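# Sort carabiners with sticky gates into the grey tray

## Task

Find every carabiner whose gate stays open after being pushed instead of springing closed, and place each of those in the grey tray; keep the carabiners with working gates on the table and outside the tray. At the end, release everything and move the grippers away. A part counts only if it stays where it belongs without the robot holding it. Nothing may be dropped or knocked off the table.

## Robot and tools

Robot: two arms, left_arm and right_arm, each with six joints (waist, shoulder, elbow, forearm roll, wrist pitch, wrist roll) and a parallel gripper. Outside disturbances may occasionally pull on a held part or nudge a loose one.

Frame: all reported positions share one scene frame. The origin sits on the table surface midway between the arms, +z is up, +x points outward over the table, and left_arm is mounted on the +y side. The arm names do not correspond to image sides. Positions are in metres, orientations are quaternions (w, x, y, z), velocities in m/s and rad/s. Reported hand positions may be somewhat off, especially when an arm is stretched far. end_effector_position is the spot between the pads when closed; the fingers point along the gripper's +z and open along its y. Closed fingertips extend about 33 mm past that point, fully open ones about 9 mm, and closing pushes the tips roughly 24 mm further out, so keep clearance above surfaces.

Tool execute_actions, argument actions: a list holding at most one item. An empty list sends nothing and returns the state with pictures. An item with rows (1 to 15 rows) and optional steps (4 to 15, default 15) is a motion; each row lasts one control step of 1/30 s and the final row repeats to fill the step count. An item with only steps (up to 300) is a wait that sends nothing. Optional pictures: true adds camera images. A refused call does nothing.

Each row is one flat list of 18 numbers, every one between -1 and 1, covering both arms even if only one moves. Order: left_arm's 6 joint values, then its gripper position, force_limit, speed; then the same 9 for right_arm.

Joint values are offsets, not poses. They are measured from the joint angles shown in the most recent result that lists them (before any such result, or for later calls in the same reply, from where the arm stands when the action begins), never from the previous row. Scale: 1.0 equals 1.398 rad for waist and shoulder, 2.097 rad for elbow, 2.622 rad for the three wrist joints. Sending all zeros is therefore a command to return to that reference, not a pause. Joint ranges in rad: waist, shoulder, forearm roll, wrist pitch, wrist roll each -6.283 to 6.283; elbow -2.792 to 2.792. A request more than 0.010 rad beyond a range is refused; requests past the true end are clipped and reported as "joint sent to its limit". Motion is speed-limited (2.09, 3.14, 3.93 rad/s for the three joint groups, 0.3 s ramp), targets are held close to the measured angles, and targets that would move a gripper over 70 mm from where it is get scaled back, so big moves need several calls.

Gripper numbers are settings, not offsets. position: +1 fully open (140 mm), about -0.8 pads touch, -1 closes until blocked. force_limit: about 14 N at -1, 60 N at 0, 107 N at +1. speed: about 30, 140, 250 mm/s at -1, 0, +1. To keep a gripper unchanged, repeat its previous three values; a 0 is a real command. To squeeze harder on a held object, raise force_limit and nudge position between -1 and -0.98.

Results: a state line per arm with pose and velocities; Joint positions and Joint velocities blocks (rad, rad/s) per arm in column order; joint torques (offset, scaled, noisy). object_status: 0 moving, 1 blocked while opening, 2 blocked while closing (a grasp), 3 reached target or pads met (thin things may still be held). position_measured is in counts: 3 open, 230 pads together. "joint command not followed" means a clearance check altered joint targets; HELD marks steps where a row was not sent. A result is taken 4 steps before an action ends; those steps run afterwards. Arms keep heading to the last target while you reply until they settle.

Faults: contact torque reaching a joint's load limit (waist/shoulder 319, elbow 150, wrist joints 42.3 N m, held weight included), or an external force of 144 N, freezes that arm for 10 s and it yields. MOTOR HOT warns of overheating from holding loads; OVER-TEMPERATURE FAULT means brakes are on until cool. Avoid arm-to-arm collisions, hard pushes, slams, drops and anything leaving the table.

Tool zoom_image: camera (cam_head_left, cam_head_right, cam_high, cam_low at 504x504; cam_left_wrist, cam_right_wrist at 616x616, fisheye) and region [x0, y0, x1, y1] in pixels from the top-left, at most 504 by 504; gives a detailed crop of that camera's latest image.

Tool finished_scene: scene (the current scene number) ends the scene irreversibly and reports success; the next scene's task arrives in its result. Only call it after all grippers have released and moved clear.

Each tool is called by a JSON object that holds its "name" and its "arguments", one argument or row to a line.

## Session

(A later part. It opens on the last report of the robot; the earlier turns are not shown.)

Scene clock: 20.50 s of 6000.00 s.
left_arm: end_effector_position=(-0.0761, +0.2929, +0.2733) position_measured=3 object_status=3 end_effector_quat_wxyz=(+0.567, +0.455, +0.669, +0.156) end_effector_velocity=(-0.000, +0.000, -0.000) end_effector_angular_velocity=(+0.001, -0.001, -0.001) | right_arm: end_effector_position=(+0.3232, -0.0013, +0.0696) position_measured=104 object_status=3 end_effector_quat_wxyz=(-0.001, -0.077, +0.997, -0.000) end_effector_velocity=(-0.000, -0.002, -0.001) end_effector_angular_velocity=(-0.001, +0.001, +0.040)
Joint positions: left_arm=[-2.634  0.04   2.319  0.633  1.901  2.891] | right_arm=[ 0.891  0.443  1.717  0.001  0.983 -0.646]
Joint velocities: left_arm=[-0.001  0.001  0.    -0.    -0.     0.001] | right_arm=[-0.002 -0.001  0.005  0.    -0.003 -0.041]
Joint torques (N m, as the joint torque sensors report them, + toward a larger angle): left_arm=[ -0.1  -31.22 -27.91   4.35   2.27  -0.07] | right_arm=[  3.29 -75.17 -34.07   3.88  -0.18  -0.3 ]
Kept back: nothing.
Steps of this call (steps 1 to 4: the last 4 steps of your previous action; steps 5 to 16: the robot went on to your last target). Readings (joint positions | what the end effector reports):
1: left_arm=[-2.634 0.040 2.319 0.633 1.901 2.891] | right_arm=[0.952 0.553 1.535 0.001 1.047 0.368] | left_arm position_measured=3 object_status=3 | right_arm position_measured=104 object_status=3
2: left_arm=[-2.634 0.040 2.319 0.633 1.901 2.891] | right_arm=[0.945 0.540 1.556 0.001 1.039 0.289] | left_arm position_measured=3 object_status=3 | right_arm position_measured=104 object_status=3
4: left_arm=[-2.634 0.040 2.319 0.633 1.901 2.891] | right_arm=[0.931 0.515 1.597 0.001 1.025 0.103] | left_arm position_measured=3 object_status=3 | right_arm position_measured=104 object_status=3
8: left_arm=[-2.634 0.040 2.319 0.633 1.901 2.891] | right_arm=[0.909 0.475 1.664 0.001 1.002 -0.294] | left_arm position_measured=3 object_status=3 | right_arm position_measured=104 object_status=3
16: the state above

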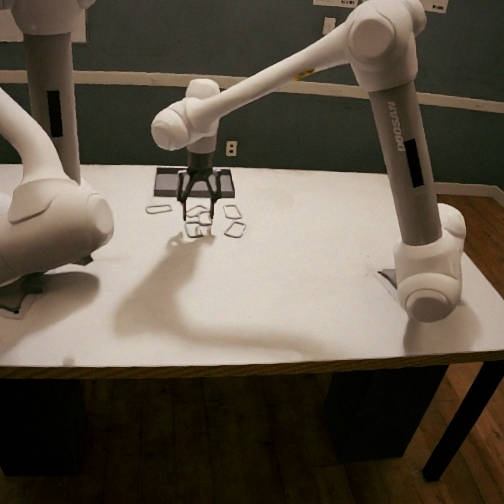

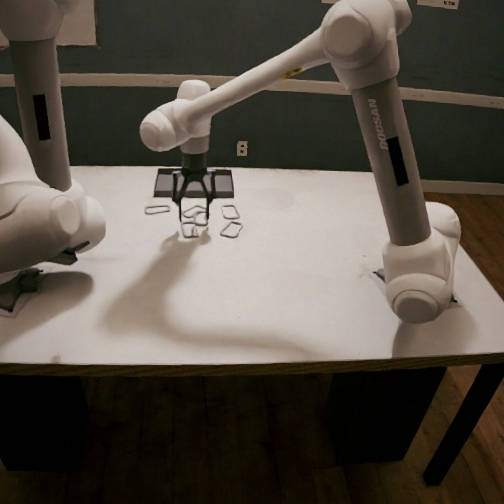

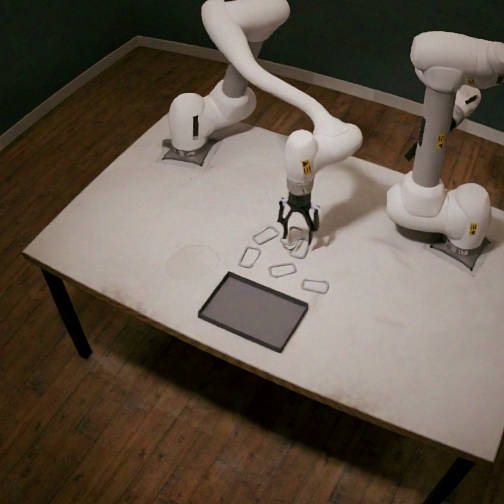

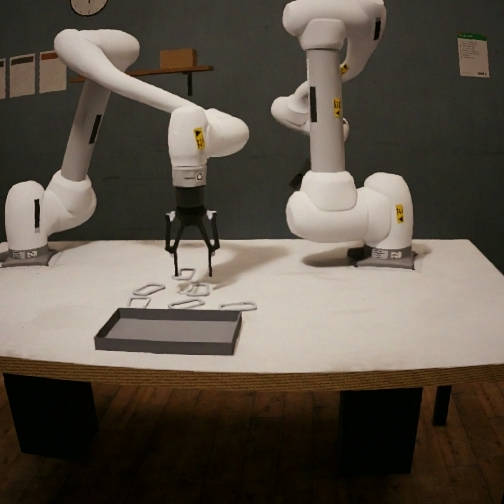

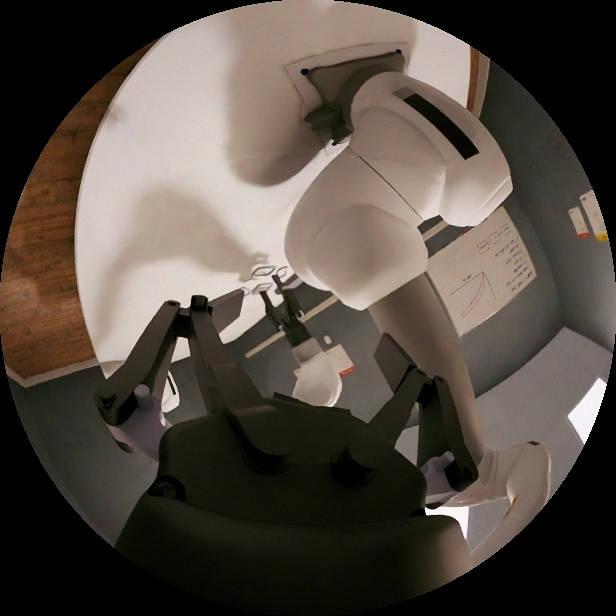

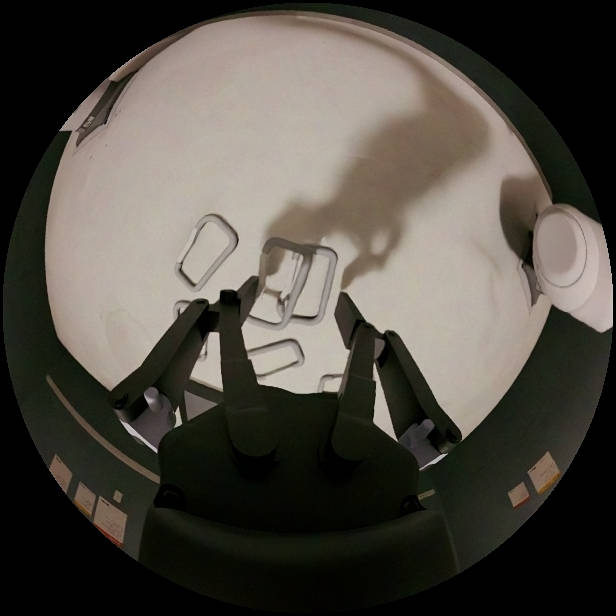

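{"name": "execute_actions", "arguments": {
  "actions": [
    {"rows":[[0,0,0,0,0,0,1,0,0,0,-0.042,-0.025,0,0.0416,0,0.2,-0.5,0],[0,0,0,0,0,0,1,0,0,0,-0.042,-0.025,0,0.0416,0,0.2,-0.5,0],[0,0,0,0,0,0,1,0,0,0,-0.042,-0.025,0,0.0416,0,0.2,-0.5,0],[0,0,0,0,0,0,1,0,0,0,-0.042,-0.025,0,0.0416,0,0.2,-0.5,0],[0,0,0,0,0,0,1,0,0,-0.421,-0.042,-0.025,0,0.0416,0.433,0.2,-0.5,0]],"steps":15}
  ]
}}

{"name": "execute_actions", "arguments": {
  "actions": [
    {"steps":18}
  ],
  "pictures": true
}}

Scene clock: 22.10 s of 6000.00 s.
left_arm: end_effector_position=(-0.0761, +0.2929, +0.2733) position_measured=3 object_status=3 end_effector_quat_wxyz=(+0.567, +0.455, +0.669, +0.156) end_effector_velocity=(+0.000, -0.000, -0.000) end_effector_angular_velocity=(-0.001, -0.000, +0.001) | right_arm: end_effector_position=(+0.3832, -0.0344, +0.1259) position_measured=104 object_status=3 end_effector_quat_wxyz=(-0.000, +0.057, +0.998, +0.000) end_effector_velocity=(+0.351, -0.213, +0.019) end_effector_angular_velocity=(-0.009, +0.006, -1.610)
Joint positions: left_arm=[-2.634  0.04   2.319  0.633  1.901  2.891] | right_arm=[ 0.797  0.394  1.674  0.001  1.074 -0.472]
Joint velocities: left_arm=[ 0.001  0.     0.     0.    -0.    -0.001] | right_arm=[-0.563 -0.015 -0.017 -0.     0.041  1.047]
Joint torques (N m, as the joint torque sensors report them, + toward a larger angle): left_arm=[  0.44 -30.98 -27.91   4.25   2.23   0.  ] | right_arm=[  8.97 -81.22 -34.18   3.8   -0.23  -0.39]
Steps of this call (steps 1 to 15: the robot went on to your last target; steps 16 to 37: nothing new was sent; steps 38 to 48: the first 11 steps of this action). Readings (joint positions | what the end effector reports):
38: left_arm=[-2.634 0.040 2.319 0.633 1.901 2.891] | right_arm=[0.891 0.443 1.717 0.001 0.983 -0.648] | left_arm position_measured=3 object_status=3 | right_arm position_measured=104 object_status=3
39: left_arm=[-2.634 0.040 2.319 0.633 1.901 2.891] | right_arm=[0.891 0.439 1.715 0.001 0.990 -0.648] | left_arm position_measured=3 object_status=3 | right_arm position_measured=104 object_status=3
41: left_arm=[-2.634 0.040 2.319 0.633 1.901 2.891] | right_arm=[0.891 0.414 1.691 0.001 1.038 -0.648] | left_arm position_measured=3 object_status=3 | right_arm position_measured=104 object_status=3
45: left_arm=[-2.634 0.040 2.319 0.633 1.901 2.891] | right_arm=[0.859 0.393 1.675 0.001 1.074 -0.589] | left_arm position_measured=3 object_status=3 | right_arm position_measured=104 object_status=3
48: the state above

Scene clock: 22.70 s of 6000.00 s.
left_arm: end_effector_position=(-0.0761, +0.2929, +0.2733) position_measured=3 object_status=3 end_effector_quat_wxyz=(+0.567, +0.455, +0.669, +0.156) end_effector_velocity=(-0.000, +0.000, -0.000) end_effector_angular_velocity=(-0.002, +0.001, +0.001) | right_arm: end_effector_position=(+0.5703, -0.1945, +0.1340) position_measured=104 object_status=3 end_effector_quat_wxyz=(-0.000, +0.526, +0.850, +0.000) end_effector_velocity=(+0.260, -0.312, +0.014) end_effector_angular_velocity=(+0.002, -0.001, -1.640)
Joint positions: left_arm=[-2.634  0.04   2.319  0.633  1.901  2.891] | right_arm=[0.458 0.387 1.668 0.001 1.087 0.184]
Joint velocities: left_arm=[-0.     0.    -0.    -0.001 -0.    -0.002] | right_arm=[-0.557 -0.012 -0.011  0.001  0.02   1.083]
Joint torques (N m, as the joint torque sensors report them, + toward a larger angle): left_arm=[ -0.04 -30.76 -27.66   4.35   2.28  -0.02] | right_arm=[  1.45 -79.   -34.95   4.03  -0.11  -0.03]
Kept back: nothing.
Steps of this call (steps 1 to 4: the last 4 steps of your previous action; steps 5 to 18: the robot went on to your last target). Readings (joint positions | what the end effector reports):
1: left_arm=[-2.634 0.040 2.319 0.633 1.901 2.891] | right_arm=[0.778 0.393 1.674 0.001 1.075 -0.437] | left_arm position_measured=3 object_status=3 | right_arm position_measured=104 object_status=3
2: left_arm=[-2.634 0.040 2.319 0.633 1.901 2.891] | right_arm=[0.759 0.393 1.673 0.001 1.076 -0.402] | left_arm position_measured=3 object_status=3 | right_arm position_measured=104 object_status=3
4: left_arm=[-2.634 0.040 2.319 0.633 1.901 2.891] | right_arm=[0.721 0.392 1.673 0.001 1.077 -0.331] | left_arm position_measured=3 object_status=3 | right_arm position_measured=104 object_status=3
8: left_arm=[-2.634 0.040 2.319 0.633 1.901 2.891] | right_arm=[0.646 0.391 1.671 0.001 1.080 -0.184] | left_arm position_measured=3 object_status=3 | right_arm position_measured=104 object_status=3
18: the state above

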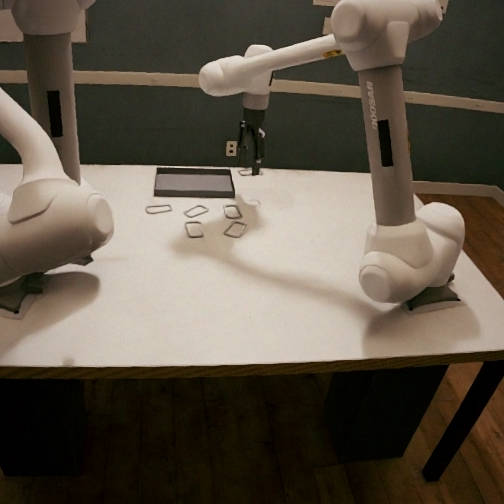

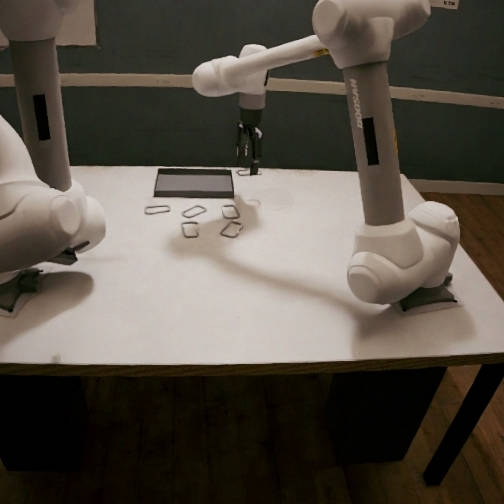

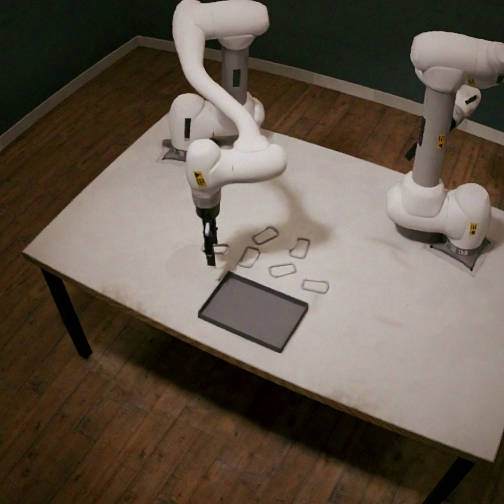

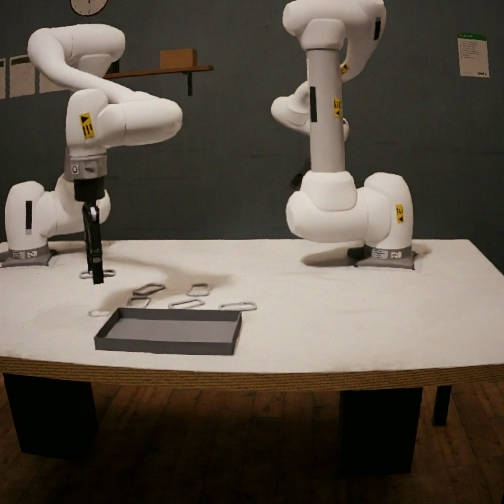

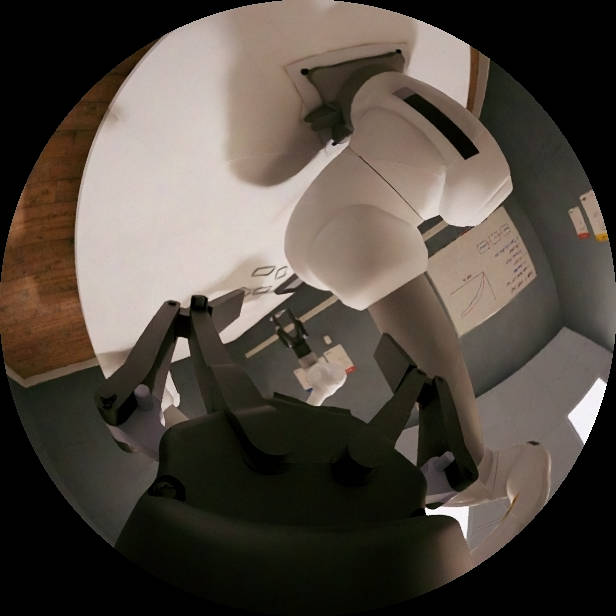

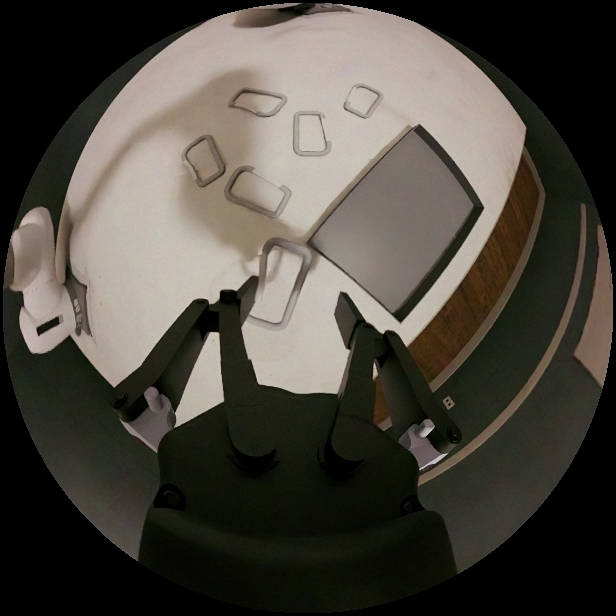

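{"name": "execute_actions", "arguments": {
  "actions": [
    {"steps":8}
  ],
  "pictures": true
}}

Scene clock: 22.97 s of 6000.00 s.
left_arm: end_effector_position=(-0.0761, +0.2929, +0.2733) position_measured=3 object_status=3 end_effector_quat_wxyz=(+0.567, +0.455, +0.669, +0.156) end_effector_velocity=(-0.000, -0.000, +0.000) end_effector_angular_velocity=(-0.002, +0.000, +0.000) | right_arm: end_effector_position=(+0.6299, -0.2774, +0.1373) position_measured=104 object_status=3 end_effector_quat_wxyz=(-0.000, +0.690, +0.724, +0.000) end_effector_velocity=(+0.115, -0.186, +0.004) end_effector_angular_velocity=(-0.001, +0.003, -0.877)
Joint positions: left_arm=[-2.634  0.04   2.319  0.633  1.901  2.891] | right_arm=[0.318 0.385 1.665 0.001 1.092 0.457]
Joint velocities: left_arm=[-0.     0.    -0.     0.001  0.    -0.002] | right_arm=[-0.3   -0.003 -0.005  0.001  0.01   0.577]
Joint torques (N m, as the joint torque sensors report them, + toward a larger angle): left_arm=[ -0.32 -31.06 -27.59   4.4    2.24  -0.02] | right_arm=[ 20.18 -82.45 -34.84   4.29   0.06  -0.36]
Kept back: nothing.
Steps of this call (steps 1 to 8: the robot went on to your last target). Readings (joint positions | what the end effector reports):
1: left_arm=[-2.634 0.040 2.319 0.633 1.901 2.891] | right_arm=[0.439 0.387 1.667 0.001 1.087 0.221] | left_arm position_measured=3 object_status=3 | right_arm position_measured=104 object_status=3
2: left_arm=[-2.634 0.040 2.319 0.633 1.901 2.891] | right_arm=[0.420 0.386 1.667 0.001 1.088 0.258] | left_arm position_measured=3 object_status=3 | right_arm position_measured=104 object_status=3
4: left_arm=[-2.634 0.040 2.319 0.633 1.901 2.891] | right_arm=[0.383 0.386 1.666 0.001 1.089 0.331] | left_arm position_measured=3 object_status=3 | right_arm position_measured=104 object_status=3
8: the state above

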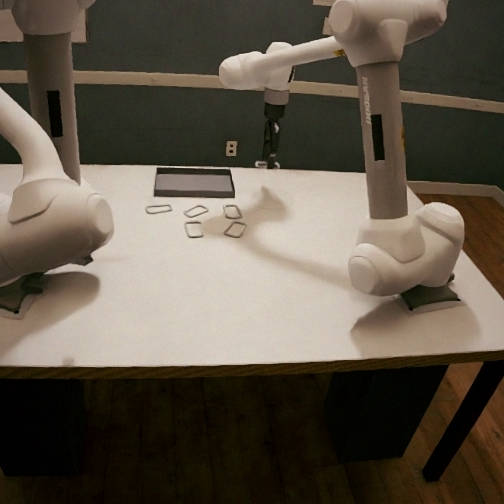

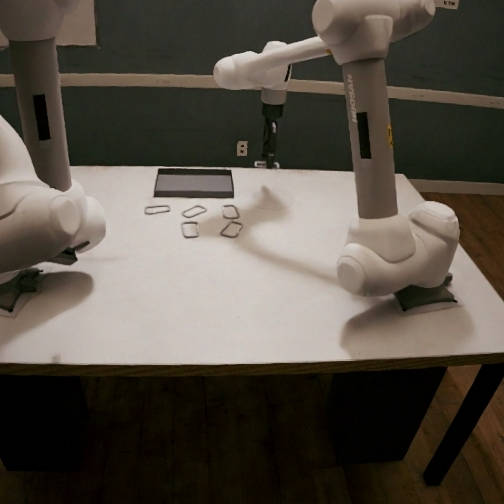

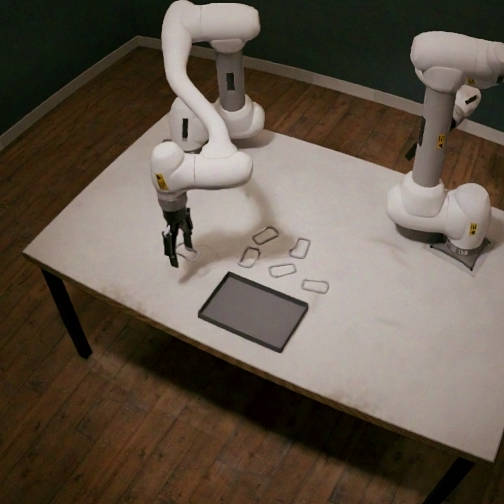

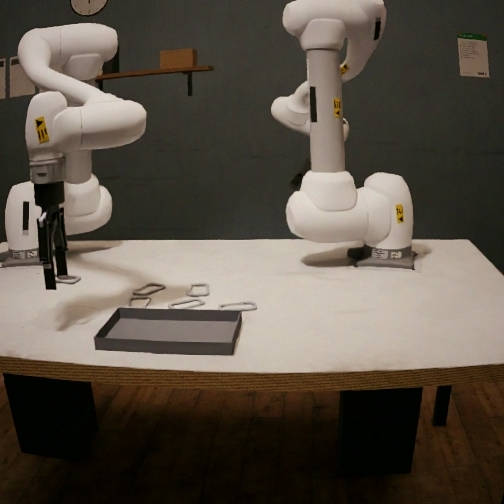

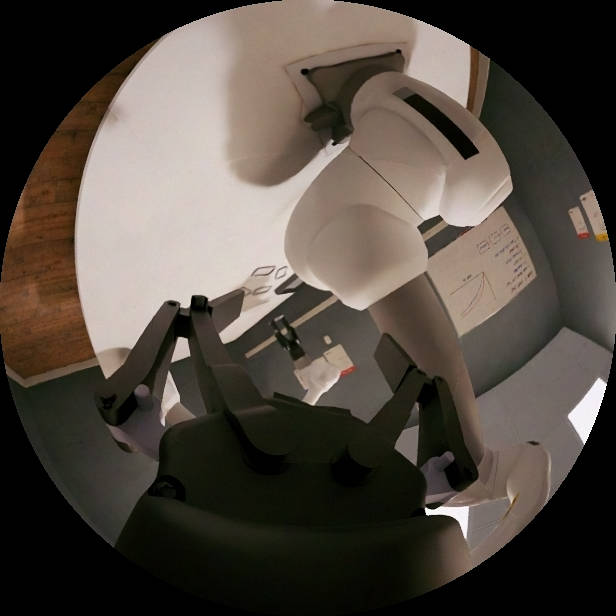

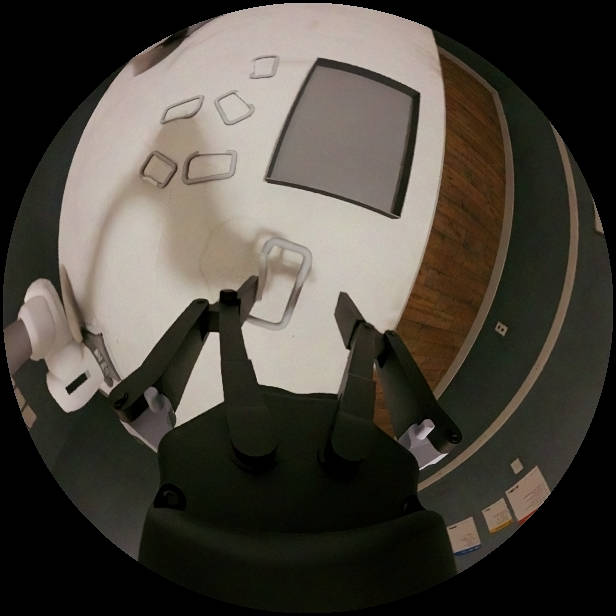

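{"name": "execute_actions", "arguments": {
  "actions": [
    {"rows":[[0,0,0,0,0,0,1,0,0,0.032,0.0945,-0.003,0,-0.0485,0.0355,0.2,-0.5,0]],"steps":15}
  ]
}}

{"name": "execute_actions", "arguments": {
  "actions": [
    {"steps":8}
  ],
  "pictures": true
}}

Scene clock: 23.67 s of 6000.00 s.
left_arm: end_effector_position=(-0.0761, +0.2929, +0.2733) position_measured=3 object_status=3 end_effector_quat_wxyz=(+0.567, +0.455, +0.669, +0.156) end_effector_velocity=(+0.000, -0.000, -0.000) end_effector_angular_velocity=(+0.000, -0.000, +0.002) | right_arm: end_effector_position=(+0.6442, -0.2324, +0.0449) position_measured=104 object_status=3 end_effector_quat_wxyz=(-0.000, +0.707, +0.707, +0.001) end_effector_velocity=(+0.002, +0.042, -0.071) end_effector_angular_velocity=(+0.002, -0.003, -0.000)
Joint positions: left_arm=[-2.634  0.04   2.319  0.633  1.901  2.891] | right_arm=[0.36  0.512 1.659 0.001 0.969 0.548]
Joint velocities: left_arm=[ 0.001  0.001 -0.    -0.001 -0.    -0.   ] | right_arm=[ 0.045  0.098 -0.007 -0.001 -0.094  0.046]
Joint torques (N m, as the joint torque sensors report them, + toward a larger angle): left_arm=[ -0.17 -31.18 -28.03   4.44   2.21   0.02] | right_arm=[  -2.27 -111.66  -39.63    4.29    0.1    -0.39]
Steps of this call (steps 1 to 10: the robot went on to your last target; steps 11 to 21: the first 11 steps of this action). Readings (joint positions | what the end effector reports):
11: left_arm=[-2.634 0.040 2.319 0.633 1.901 2.891] | right_arm=[0.302 0.384 1.665 0.001 1.092 0.489] | left_arm position_measured=3 object_status=3 | right_arm position_measured=104 object_status=3
12: left_arm=[-2.634 0.040 2.319 0.633 1.901 2.891] | right_arm=[0.304 0.387 1.664 0.001 1.089 0.491] | left_arm position_measured=3 object_status=3 | right_arm position_measured=104 object_status=3
14: left_arm=[-2.634 0.040 2.319 0.633 1.901 2.891] | right_arm=[0.317 0.416 1.663 0.001 1.060 0.504] | left_arm position_measured=3 object_status=3 | right_arm position_measured=104 object_status=3
18: left_arm=[-2.634 0.040 2.319 0.633 1.901 2.891] | right_arm=[0.348 0.486 1.660 0.001 0.994 0.536] | left_arm position_measured=3 object_status=3 | right_arm position_measured=104 object_status=3
21: the state above

Scene clock: 23.93 s of 6000.00 s.
left_arm: end_effector_position=(-0.0761, +0.2929, +0.2733) position_measured=3 object_status=3 end_effector_quat_wxyz=(+0.567, +0.455, +0.669, +0.156) end_effector_velocity=(-0.000, -0.000, -0.000) end_effector_angular_velocity=(+0.001, -0.001, -0.000) | right_arm: end_effector_position=(+0.6445, -0.2302, +0.0416) position_measured=104 object_status=3 end_effector_quat_wxyz=(-0.000, +0.707, +0.707, +0.001) end_effector_velocity=(+0.000, +0.001, -0.000) end_effector_angular_velocity=(+0.001, -0.001, -0.002)
Joint positions: left_arm=[-2.634  0.04   2.319  0.633  1.901  2.891] | right_arm=[0.363 0.516 1.658 0.001 0.964 0.55 ]
Joint velocities: left_arm=[ 0.     0.001 -0.     0.    -0.     0.001] | right_arm=[ 0.     0.001 -0.001  0.001 -0.001  0.002]
Joint torques (N m, as the joint torque sensors report them, + toward a larger angle): left_arm=[  0.07 -30.39 -27.66   4.39   2.26  -0.02] | right_arm=[  3.46 -87.8  -33.62   3.84  -0.15  -0.24]
Kept back: nothing.
Steps of this call (steps 1 to 4: the last 4 steps of your previous action; steps 5 to 8: the robot went on to your last target). Readings (joint positions | what the end effector reports):
1: left_arm=[-2.634 0.040 2.319 0.633 1.901 2.891] | right_arm=[0.361 0.514 1.659 0.001 0.967 0.549] | left_arm position_measured=3 object_status=3 | right_arm position_measured=104 object_status=3
2: left_arm=[-2.634 0.040 2.319 0.633 1.901 2.891] | right_arm=[0.362 0.515 1.658 0.001 0.966 0.550] | left_arm position_measured=3 object_status=3 | right_arm position_measured=104 object_status=3
4: left_arm=[-2.634 0.040 2.319 0.633 1.901 2.891] | right_arm=[0.362 0.516 1.658 0.001 0.965 0.550] | left_arm position_measured=3 object_status=3 | right_arm position_measured=104 object_status=3
8: the state above

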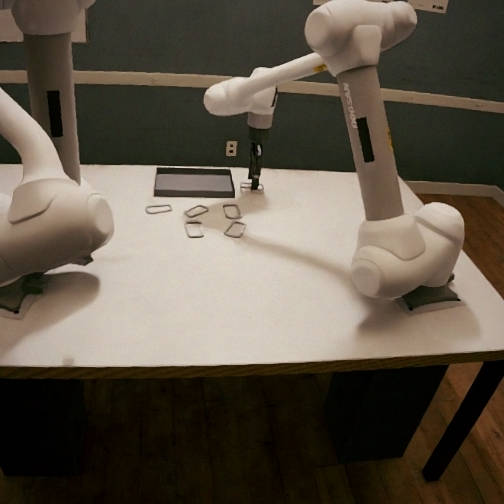

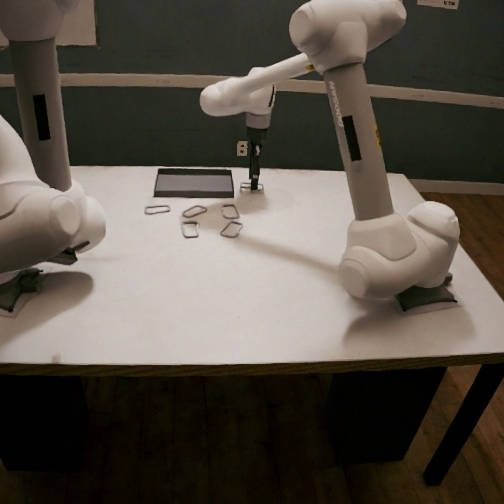

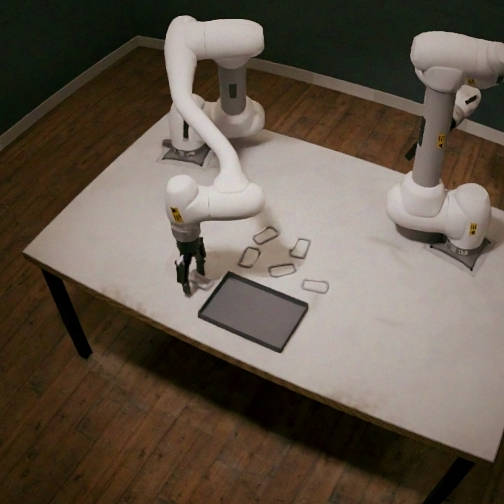

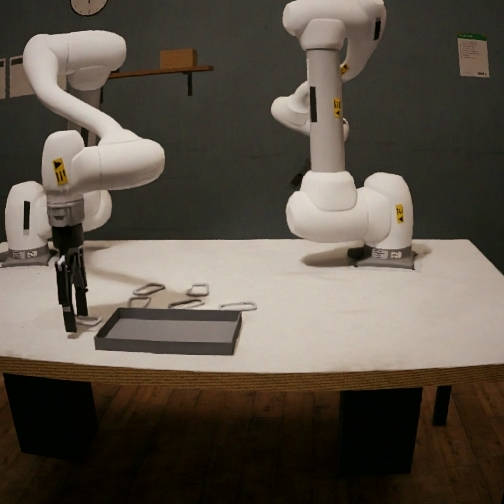

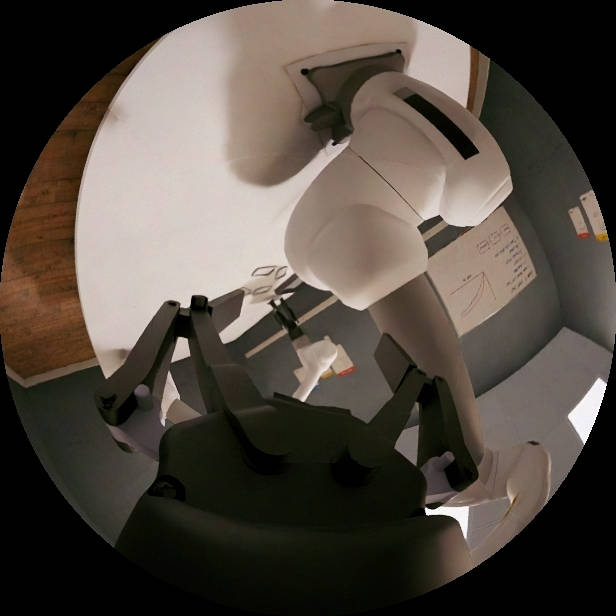

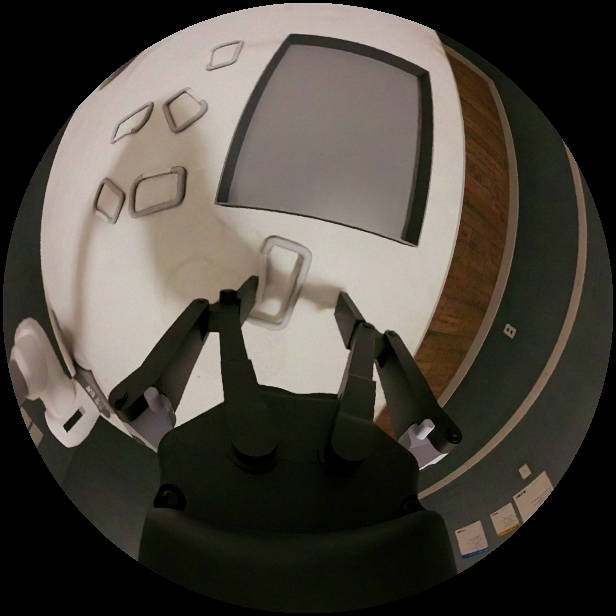

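{"name": "execute_actions", "arguments": {
  "actions": [
    {"rows":[[0,0,0,0,0,0,1,0,0,0.019,0.014,-0.016,0,0.005,0.01,0.2,-0.5,0],[0,0,0,0,0,0,1,0,0,0.019,0.014,-0.016,0,0.005,0.01,0.2,-0.5,0],[0,0,0,0,0,0,1,0,0,0.019,0.014,-0.016,0,0.005,0.01,0.2,-0.5,0],[0,0,0,0,0,0,1,0,0,0.038,0.028,-0.032,0,0.010,0.02,0.2,-0.5,0],[0,0,0,0,0,0,1,0,0,0.038,0.028,-0.032,0,0.010,0.02,0.2,-0.5,0],[0,0,0,0,0,0,1,0,0,0.038,0.028,-0.032,0,0.010,0.02,0.2,-0.5,0],[0,0,0,0,0,0,1,0,0,0.0565,0.0426,-0.048,0,0.0156,0.03,0.2,-0.5,0]],"steps":15}
  ],
  "pictures": true
}}

Scene clock: 24.53 s of 6000.00 s.
left_arm: end_effector_position=(-0.0761, +0.2929, +0.2733) position_measured=3 object_status=3 end_effector_quat_wxyz=(+0.567, +0.455, +0.669, +0.156) end_effector_velocity=(-0.000, +0.000, -0.000) end_effector_angular_velocity=(+0.001, -0.001, +0.000) | right_arm: end_effector_position=(+0.6445, -0.1616, +0.0416) position_measured=104 object_status=3 end_effector_quat_wxyz=(-0.000, +0.707, +0.707, +0.001) end_effector_velocity=(-0.009, +0.115, -0.004) end_effector_angular_velocity=(-0.005, +0.007, +0.002)
Joint positions: left_arm=[-2.634  0.04   2.319  0.633  1.901  2.891] | right_arm=[0.435 0.571 1.566 0.001 1.002 0.622]
Joint velocities: left_arm=[ 0.     0.001 -0.    -0.     0.     0.   ] | right_arm=[ 0.123  0.095 -0.153 -0.     0.067  0.121]
Joint torques (N m, as the joint torque sensors report them, + toward a larger angle): left_arm=[  0.52 -31.52 -27.82   4.31   2.17   0.08] | right_arm=[-10.73 -96.86 -30.38   3.12   0.29  -0.25]
Steps of this call (steps 1 to 7: the robot went on to your last target; steps 8 to 18: the first 11 steps of this action). Readings (joint positions | what the end effector reports):
8: left_arm=[-2.634 0.040 2.319 0.633 1.901 2.891] | right_arm=[0.363 0.517 1.658 0.001 0.964 0.551] | left_arm position_measured=3 object_status=3 | right_arm position_measured=104 object_status=3
9: left_arm=[-2.634 0.040 2.319 0.633 1.901 2.891] | right_arm=[0.366 0.519 1.654 0.001 0.966 0.554] | left_arm position_measured=3 object_status=3 | right_arm position_measured=104 object_status=3
11: left_arm=[-2.634 0.040 2.319 0.633 1.901 2.891] | right_arm=[0.380 0.529 1.636 0.001 0.973 0.568] | left_arm position_measured=3 object_status=3 | right_arm position_measured=104 object_status=3
15: left_arm=[-2.634 0.040 2.319 0.633 1.901 2.891] | right_arm=[0.412 0.553 1.596 0.001 0.989 0.600] | left_arm position_measured=3 object_status=3 | right_arm position_measured=104 object_status=3
18: the state above

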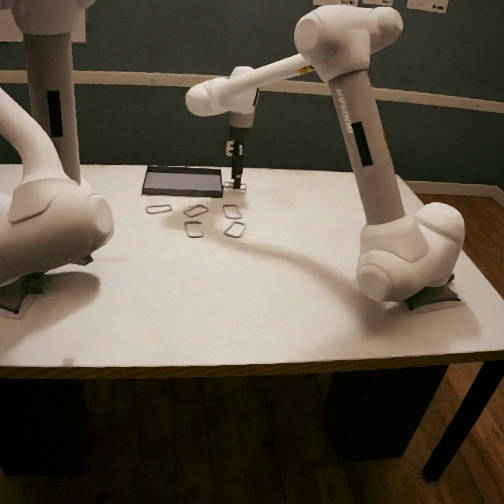

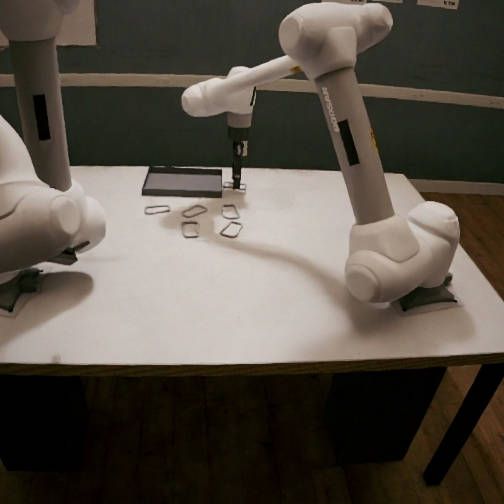

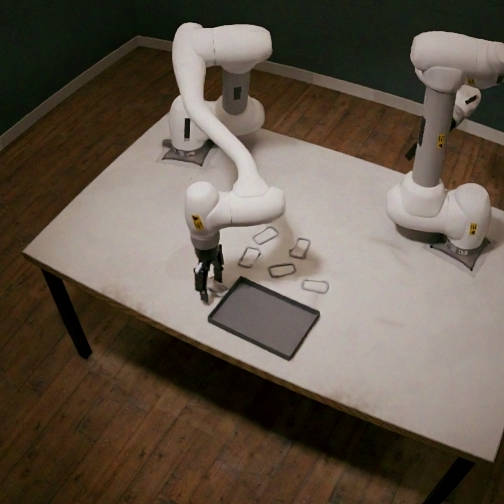

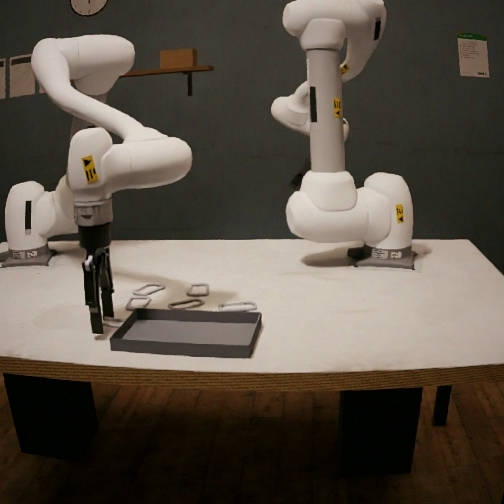

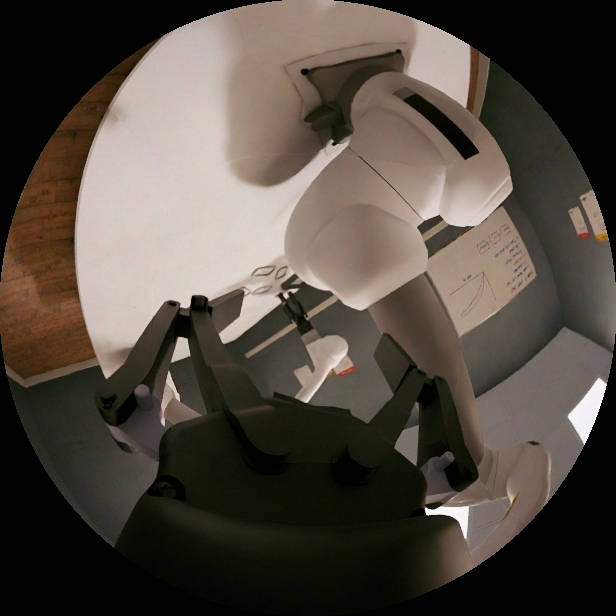

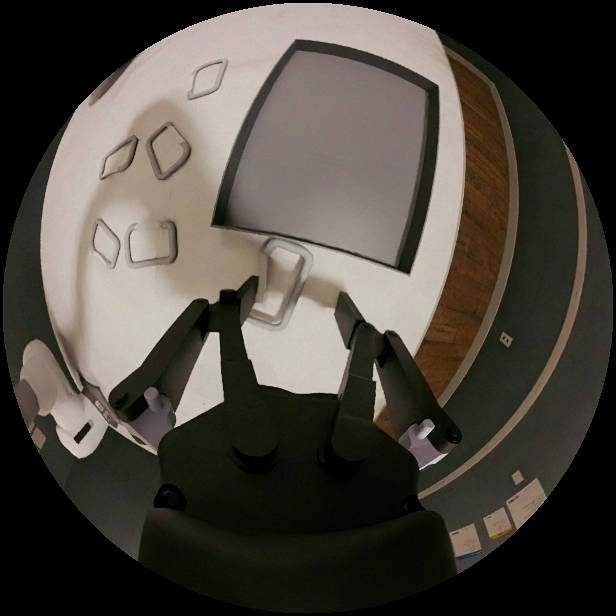

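{"name": "zoom_image", "arguments": {
  "camera": "cam_right_wrist",
  "region": [220, 220, 340, 340]
}}

{"name": "zoom_image", "arguments": {
  "camera": "cam_low",
  "region": [60, 270, 160, 350]
}}

Region (220, 220, 340, 340) of cam_right_wrist's 616x616 image, scaled by 4.200, with more detail than that image has.

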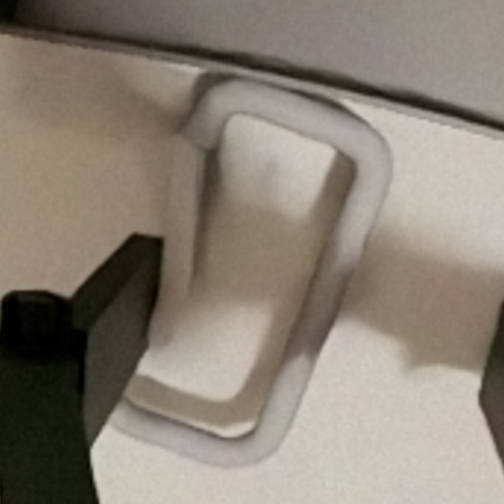

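Region (60, 270, 160, 350) of cam_low's 504x504 image, scaled by 5.040, with more detail than that image has; it fills the top 403 rows of this view, and the rest is white.

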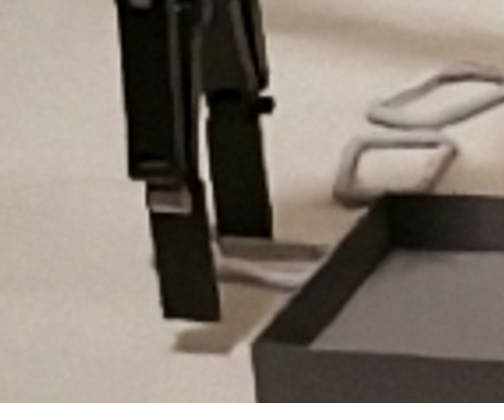

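{"name": "execute_actions", "arguments": {
  "actions": [
    {"rows":[[0.811,-0.172,-0.152,-0.241,-0.911,-0.503,-1,0,0,0.082,-0.433,0.33,0,-0.032,-0.022,0.2,-0.5,0]],"steps":15}
  ]
}}

{"name": "execute_actions", "arguments": {
  "actions": [
    {"steps":30}
  ],
  "pictures": true
}}

Scene clock: 26.63 s of 6000.00 s.
left_arm: end_effector_position=(-0.1634, +0.2725, +0.2013) position_measured=74 object_status=0 end_effector_quat_wxyz=(+0.299, +0.252, +0.920, +0.024) end_effector_velocity=(-0.345, -0.188, -0.093) end_effector_angular_velocity=(-0.881, +2.035, +1.661) | right_arm: end_effector_position=(+0.5310, -0.2077, +0.0619) position_measured=104 object_status=3 end_effector_quat_wxyz=(-0.003, +0.687, +0.727, -0.015) end_effector_velocity=(-0.339, -0.173, +0.111) end_effector_angular_velocity=(+0.002, -0.000, +0.170)
Joint positions: left_arm=[-2.423 -0.058  2.189  0.377  1.505  2.495] | right_arm=[0.477 0.41  1.785 0.001 0.977 0.608]
Joint velocities: left_arm=[ 0.682 -0.24  -0.317 -0.628 -1.272 -1.269] | right_arm=[ 0.106 -0.602  0.686 -0.    -0.086 -0.064]
Joint torques (N m, as the joint torque sensors report them, + toward a larger angle): left_arm=[ -2.79 -23.44 -31.1    5.     1.56   0.18] | right_arm=[  1.69 -81.83 -33.15   3.41   0.13  -0.57]
Steps of this call (steps 1 to 4: the last 4 steps of your previous action; steps 5 to 15: the robot went on to your last target; steps 16 to 52: nothing new was sent; steps 53 to 63: the first 11 steps of this action). Readings (joint positions | what the end effector reports):
53: left_arm=[-2.634 0.040 2.319 0.633 1.901 2.891] | right_arm=[0.442 0.576 1.558 0.001 1.005 0.629] | left_arm position_measured=3 object_status=0 | right_arm position_measured=104 object_status=3
54: left_arm=[-2.630 0.038 2.316 0.628 1.894 2.884] | right_arm=[0.442 0.573 1.563 0.001 1.005 0.629] | left_arm position_measured=6 object_status=0 | right_arm position_measured=104 object_status=3
56: left_arm=[-2.601 0.023 2.295 0.587 1.838 2.828] | right_arm=[0.449 0.544 1.607 0.001 0.999 0.625] | left_arm position_measured=21 object_status=0 | right_arm position_measured=104 object_status=3
60: left_arm=[-2.494 -0.030 2.226 0.450 1.638 2.628] | right_arm=[0.466 0.469 1.714 0.001 0.986 0.615] | left_arm position_measured=51 object_status=0 | right_arm position_measured=104 object_status=3
63: the state above

Scene clock: 27.63 s of 6000.00 s.
left_arm: end_effector_position=(-0.2671, -0.0543, +0.3565) position_measured=233 object_status=3 end_effector_quat_wxyz=(-0.281, -0.333, +0.860, -0.264) end_effector_velocity=(+0.108, -0.294, +0.282) end_effector_angular_velocity=(-0.718, +0.785, +0.568) | right_arm: end_effector_position=(+0.2984, -0.3513, +0.0998) position_measured=104 object_status=3 end_effector_quat_wxyz=(-0.000, +0.643, +0.766, -0.000) end_effector_velocity=(-0.001, -0.001, -0.000) end_effector_angular_velocity=(-0.001, -0.000, +0.002)
Joint positions: left_arm=[-1.872 -0.163  2.05   0.101  0.466  1.821] | right_arm=[ 0.55  -0.034  2.258  0.001  0.918  0.565]
Joint velocities: left_arm=[ 0.422 -0.044 -0.057 -0.113 -0.901 -0.281] | right_arm=[ 0.001 -0.002  0.002 -0.001  0.    -0.001]
Joint torques (N m, as the joint torque sensors report them, + toward a larger angle): left_arm=[ -2.41 -21.66 -39.01   4.74  -1.81   0.17] | right_arm=[  4.76 -30.03 -32.25   3.64  -0.23  -0.34]
Kept back: nothing.
Steps of this call (steps 1 to 4: the last 4 steps of your previous action; steps 5 to 30: the robot went on to your last target). Readings (joint positions | what the end effector reports):
1: left_arm=[-2.400 -0.065 2.179 0.357 1.462 2.452] | right_arm=[0.480 0.389 1.808 0.001 0.974 0.606] | left_arm position_measured=82 object_status=0 | right_arm position_measured=104 object_status=3
2: left_arm=[-2.377 -0.073 2.169 0.338 1.420 2.410] | right_arm=[0.484 0.368 1.831 0.001 0.971 0.604] | left_arm position_measured=89 object_status=0 | right_arm position_measured=104 object_status=3
4: left_arm=[-2.334 -0.086 2.152 0.304 1.339 2.329] | right_arm=[0.491 0.325 1.877 0.001 0.966 0.600] | left_arm position_measured=104 object_status=0 | right_arm position_measured=104 object_status=3
8: left_arm=[-2.252 -0.106 2.125 0.249 1.184 2.192] | right_arm=[0.505 0.239 1.968 0.001 0.954 0.591] | left_arm position_measured=135 object_status=0 | right_arm position_measured=104 object_status=3
30: the state above

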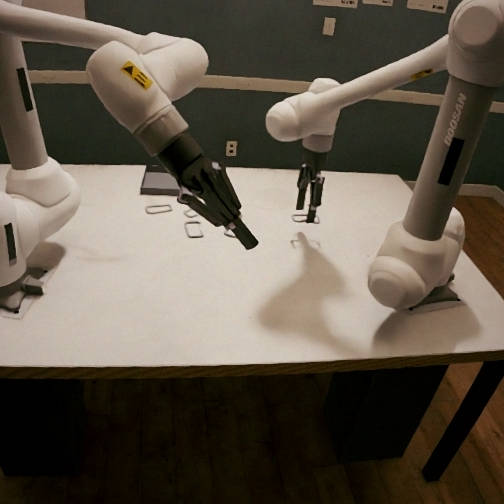

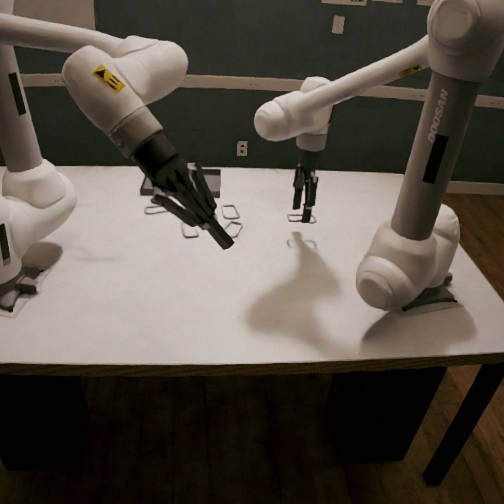

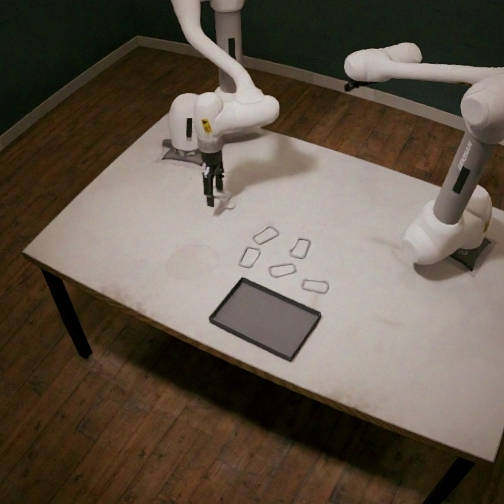

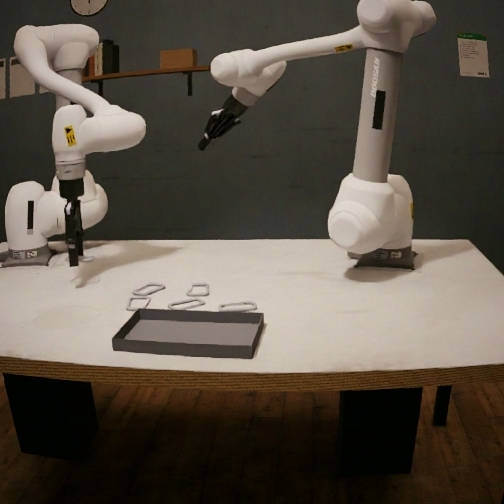

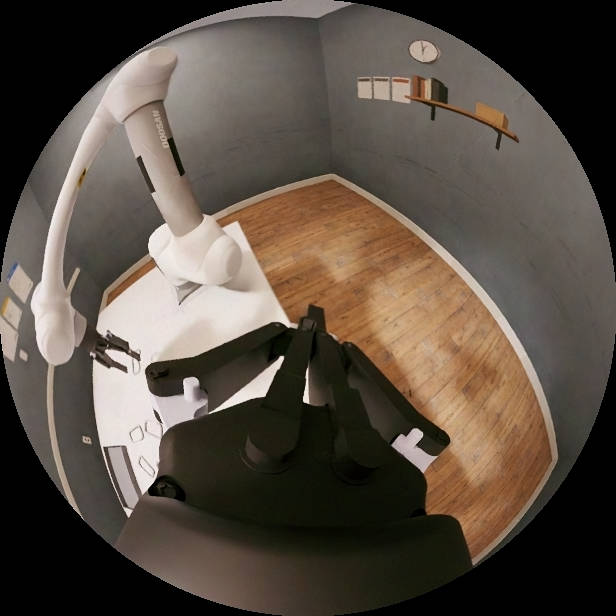

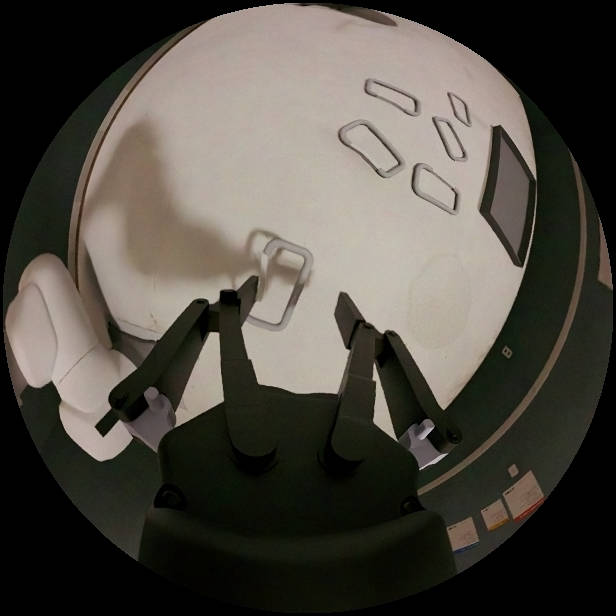

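{"name": "execute_actions", "arguments": {
  "actions": [
    {"steps":12}
  ]
}}

Scene clock: 28.03 s of 6000.00 s.
left_arm: end_effector_position=(-0.2110, -0.1502, +0.4855) position_measured=233 object_status=3 end_effector_quat_wxyz=(-0.425, -0.397, +0.725, -0.369) end_effector_velocity=(+0.183, -0.173, +0.341) end_effector_angular_velocity=(-0.800, +0.641, +0.401) | right_arm: end_effector_position=(+0.2984, -0.3514, +0.0999) position_measured=104 object_status=3 end_effector_quat_wxyz=(-0.000, +0.643, +0.766, -0.000) end_effector_velocity=(-0.000, -0.000, -0.000) end_effector_angular_velocity=(-0.001, +0.001, -0.000)
Joint positions: left_arm=[-1.723 -0.178  2.03   0.061  0.095  1.722] | right_arm=[ 0.55  -0.035  2.259  0.001  0.918  0.565]
Joint velocities: left_arm=[ 0.344 -0.035 -0.046 -0.092 -0.894 -0.23 ] | right_arm=[-0.     0.001  0.    -0.     0.     0.   ]
Joint torques (N m, as the joint torque sensors report them, + toward a larger angle): left_arm=[ -1.81 -21.01 -40.31   5.07  -2.29  -0.36] | right_arm=[  2.52 -30.12 -32.32   3.67  -0.06  -0.48]
Kept back: nothing.
Steps of this call (steps 1 to 12: the robot went on to your last target). Readings (joint positions | what the end effector reports):
1: left_arm=[-1.858 -0.164 2.048 0.097 0.435 1.812] | right_arm=[0.550 -0.034 2.258 0.001 0.918 0.565] | left_arm position_measured=233 object_status=3 | right_arm position_measured=104 object_status=3
2: left_arm=[-1.844 -0.166 2.046 0.094 0.405 1.803] | right_arm=[0.550 -0.034 2.259 0.001 0.918 0.565] | left_arm position_measured=233 object_status=3 | right_arm position_measured=104 object_status=3
4: left_arm=[-1.818 -0.168 2.043 0.087 0.343 1.786] | right_arm=[0.550 -0.034 2.259 0.001 0.918 0.565] | left_arm position_measured=233 object_status=3 | right_arm position_measured=104 object_status=3
8: left_arm=[-1.770 -0.173 2.036 0.074 0.217 1.753] | right_arm=[0.550 -0.034 2.259 0.001 0.918 0.565] | left_arm position_measured=233 object_status=3 | right_arm position_measured=104 object_status=3
12: the state above


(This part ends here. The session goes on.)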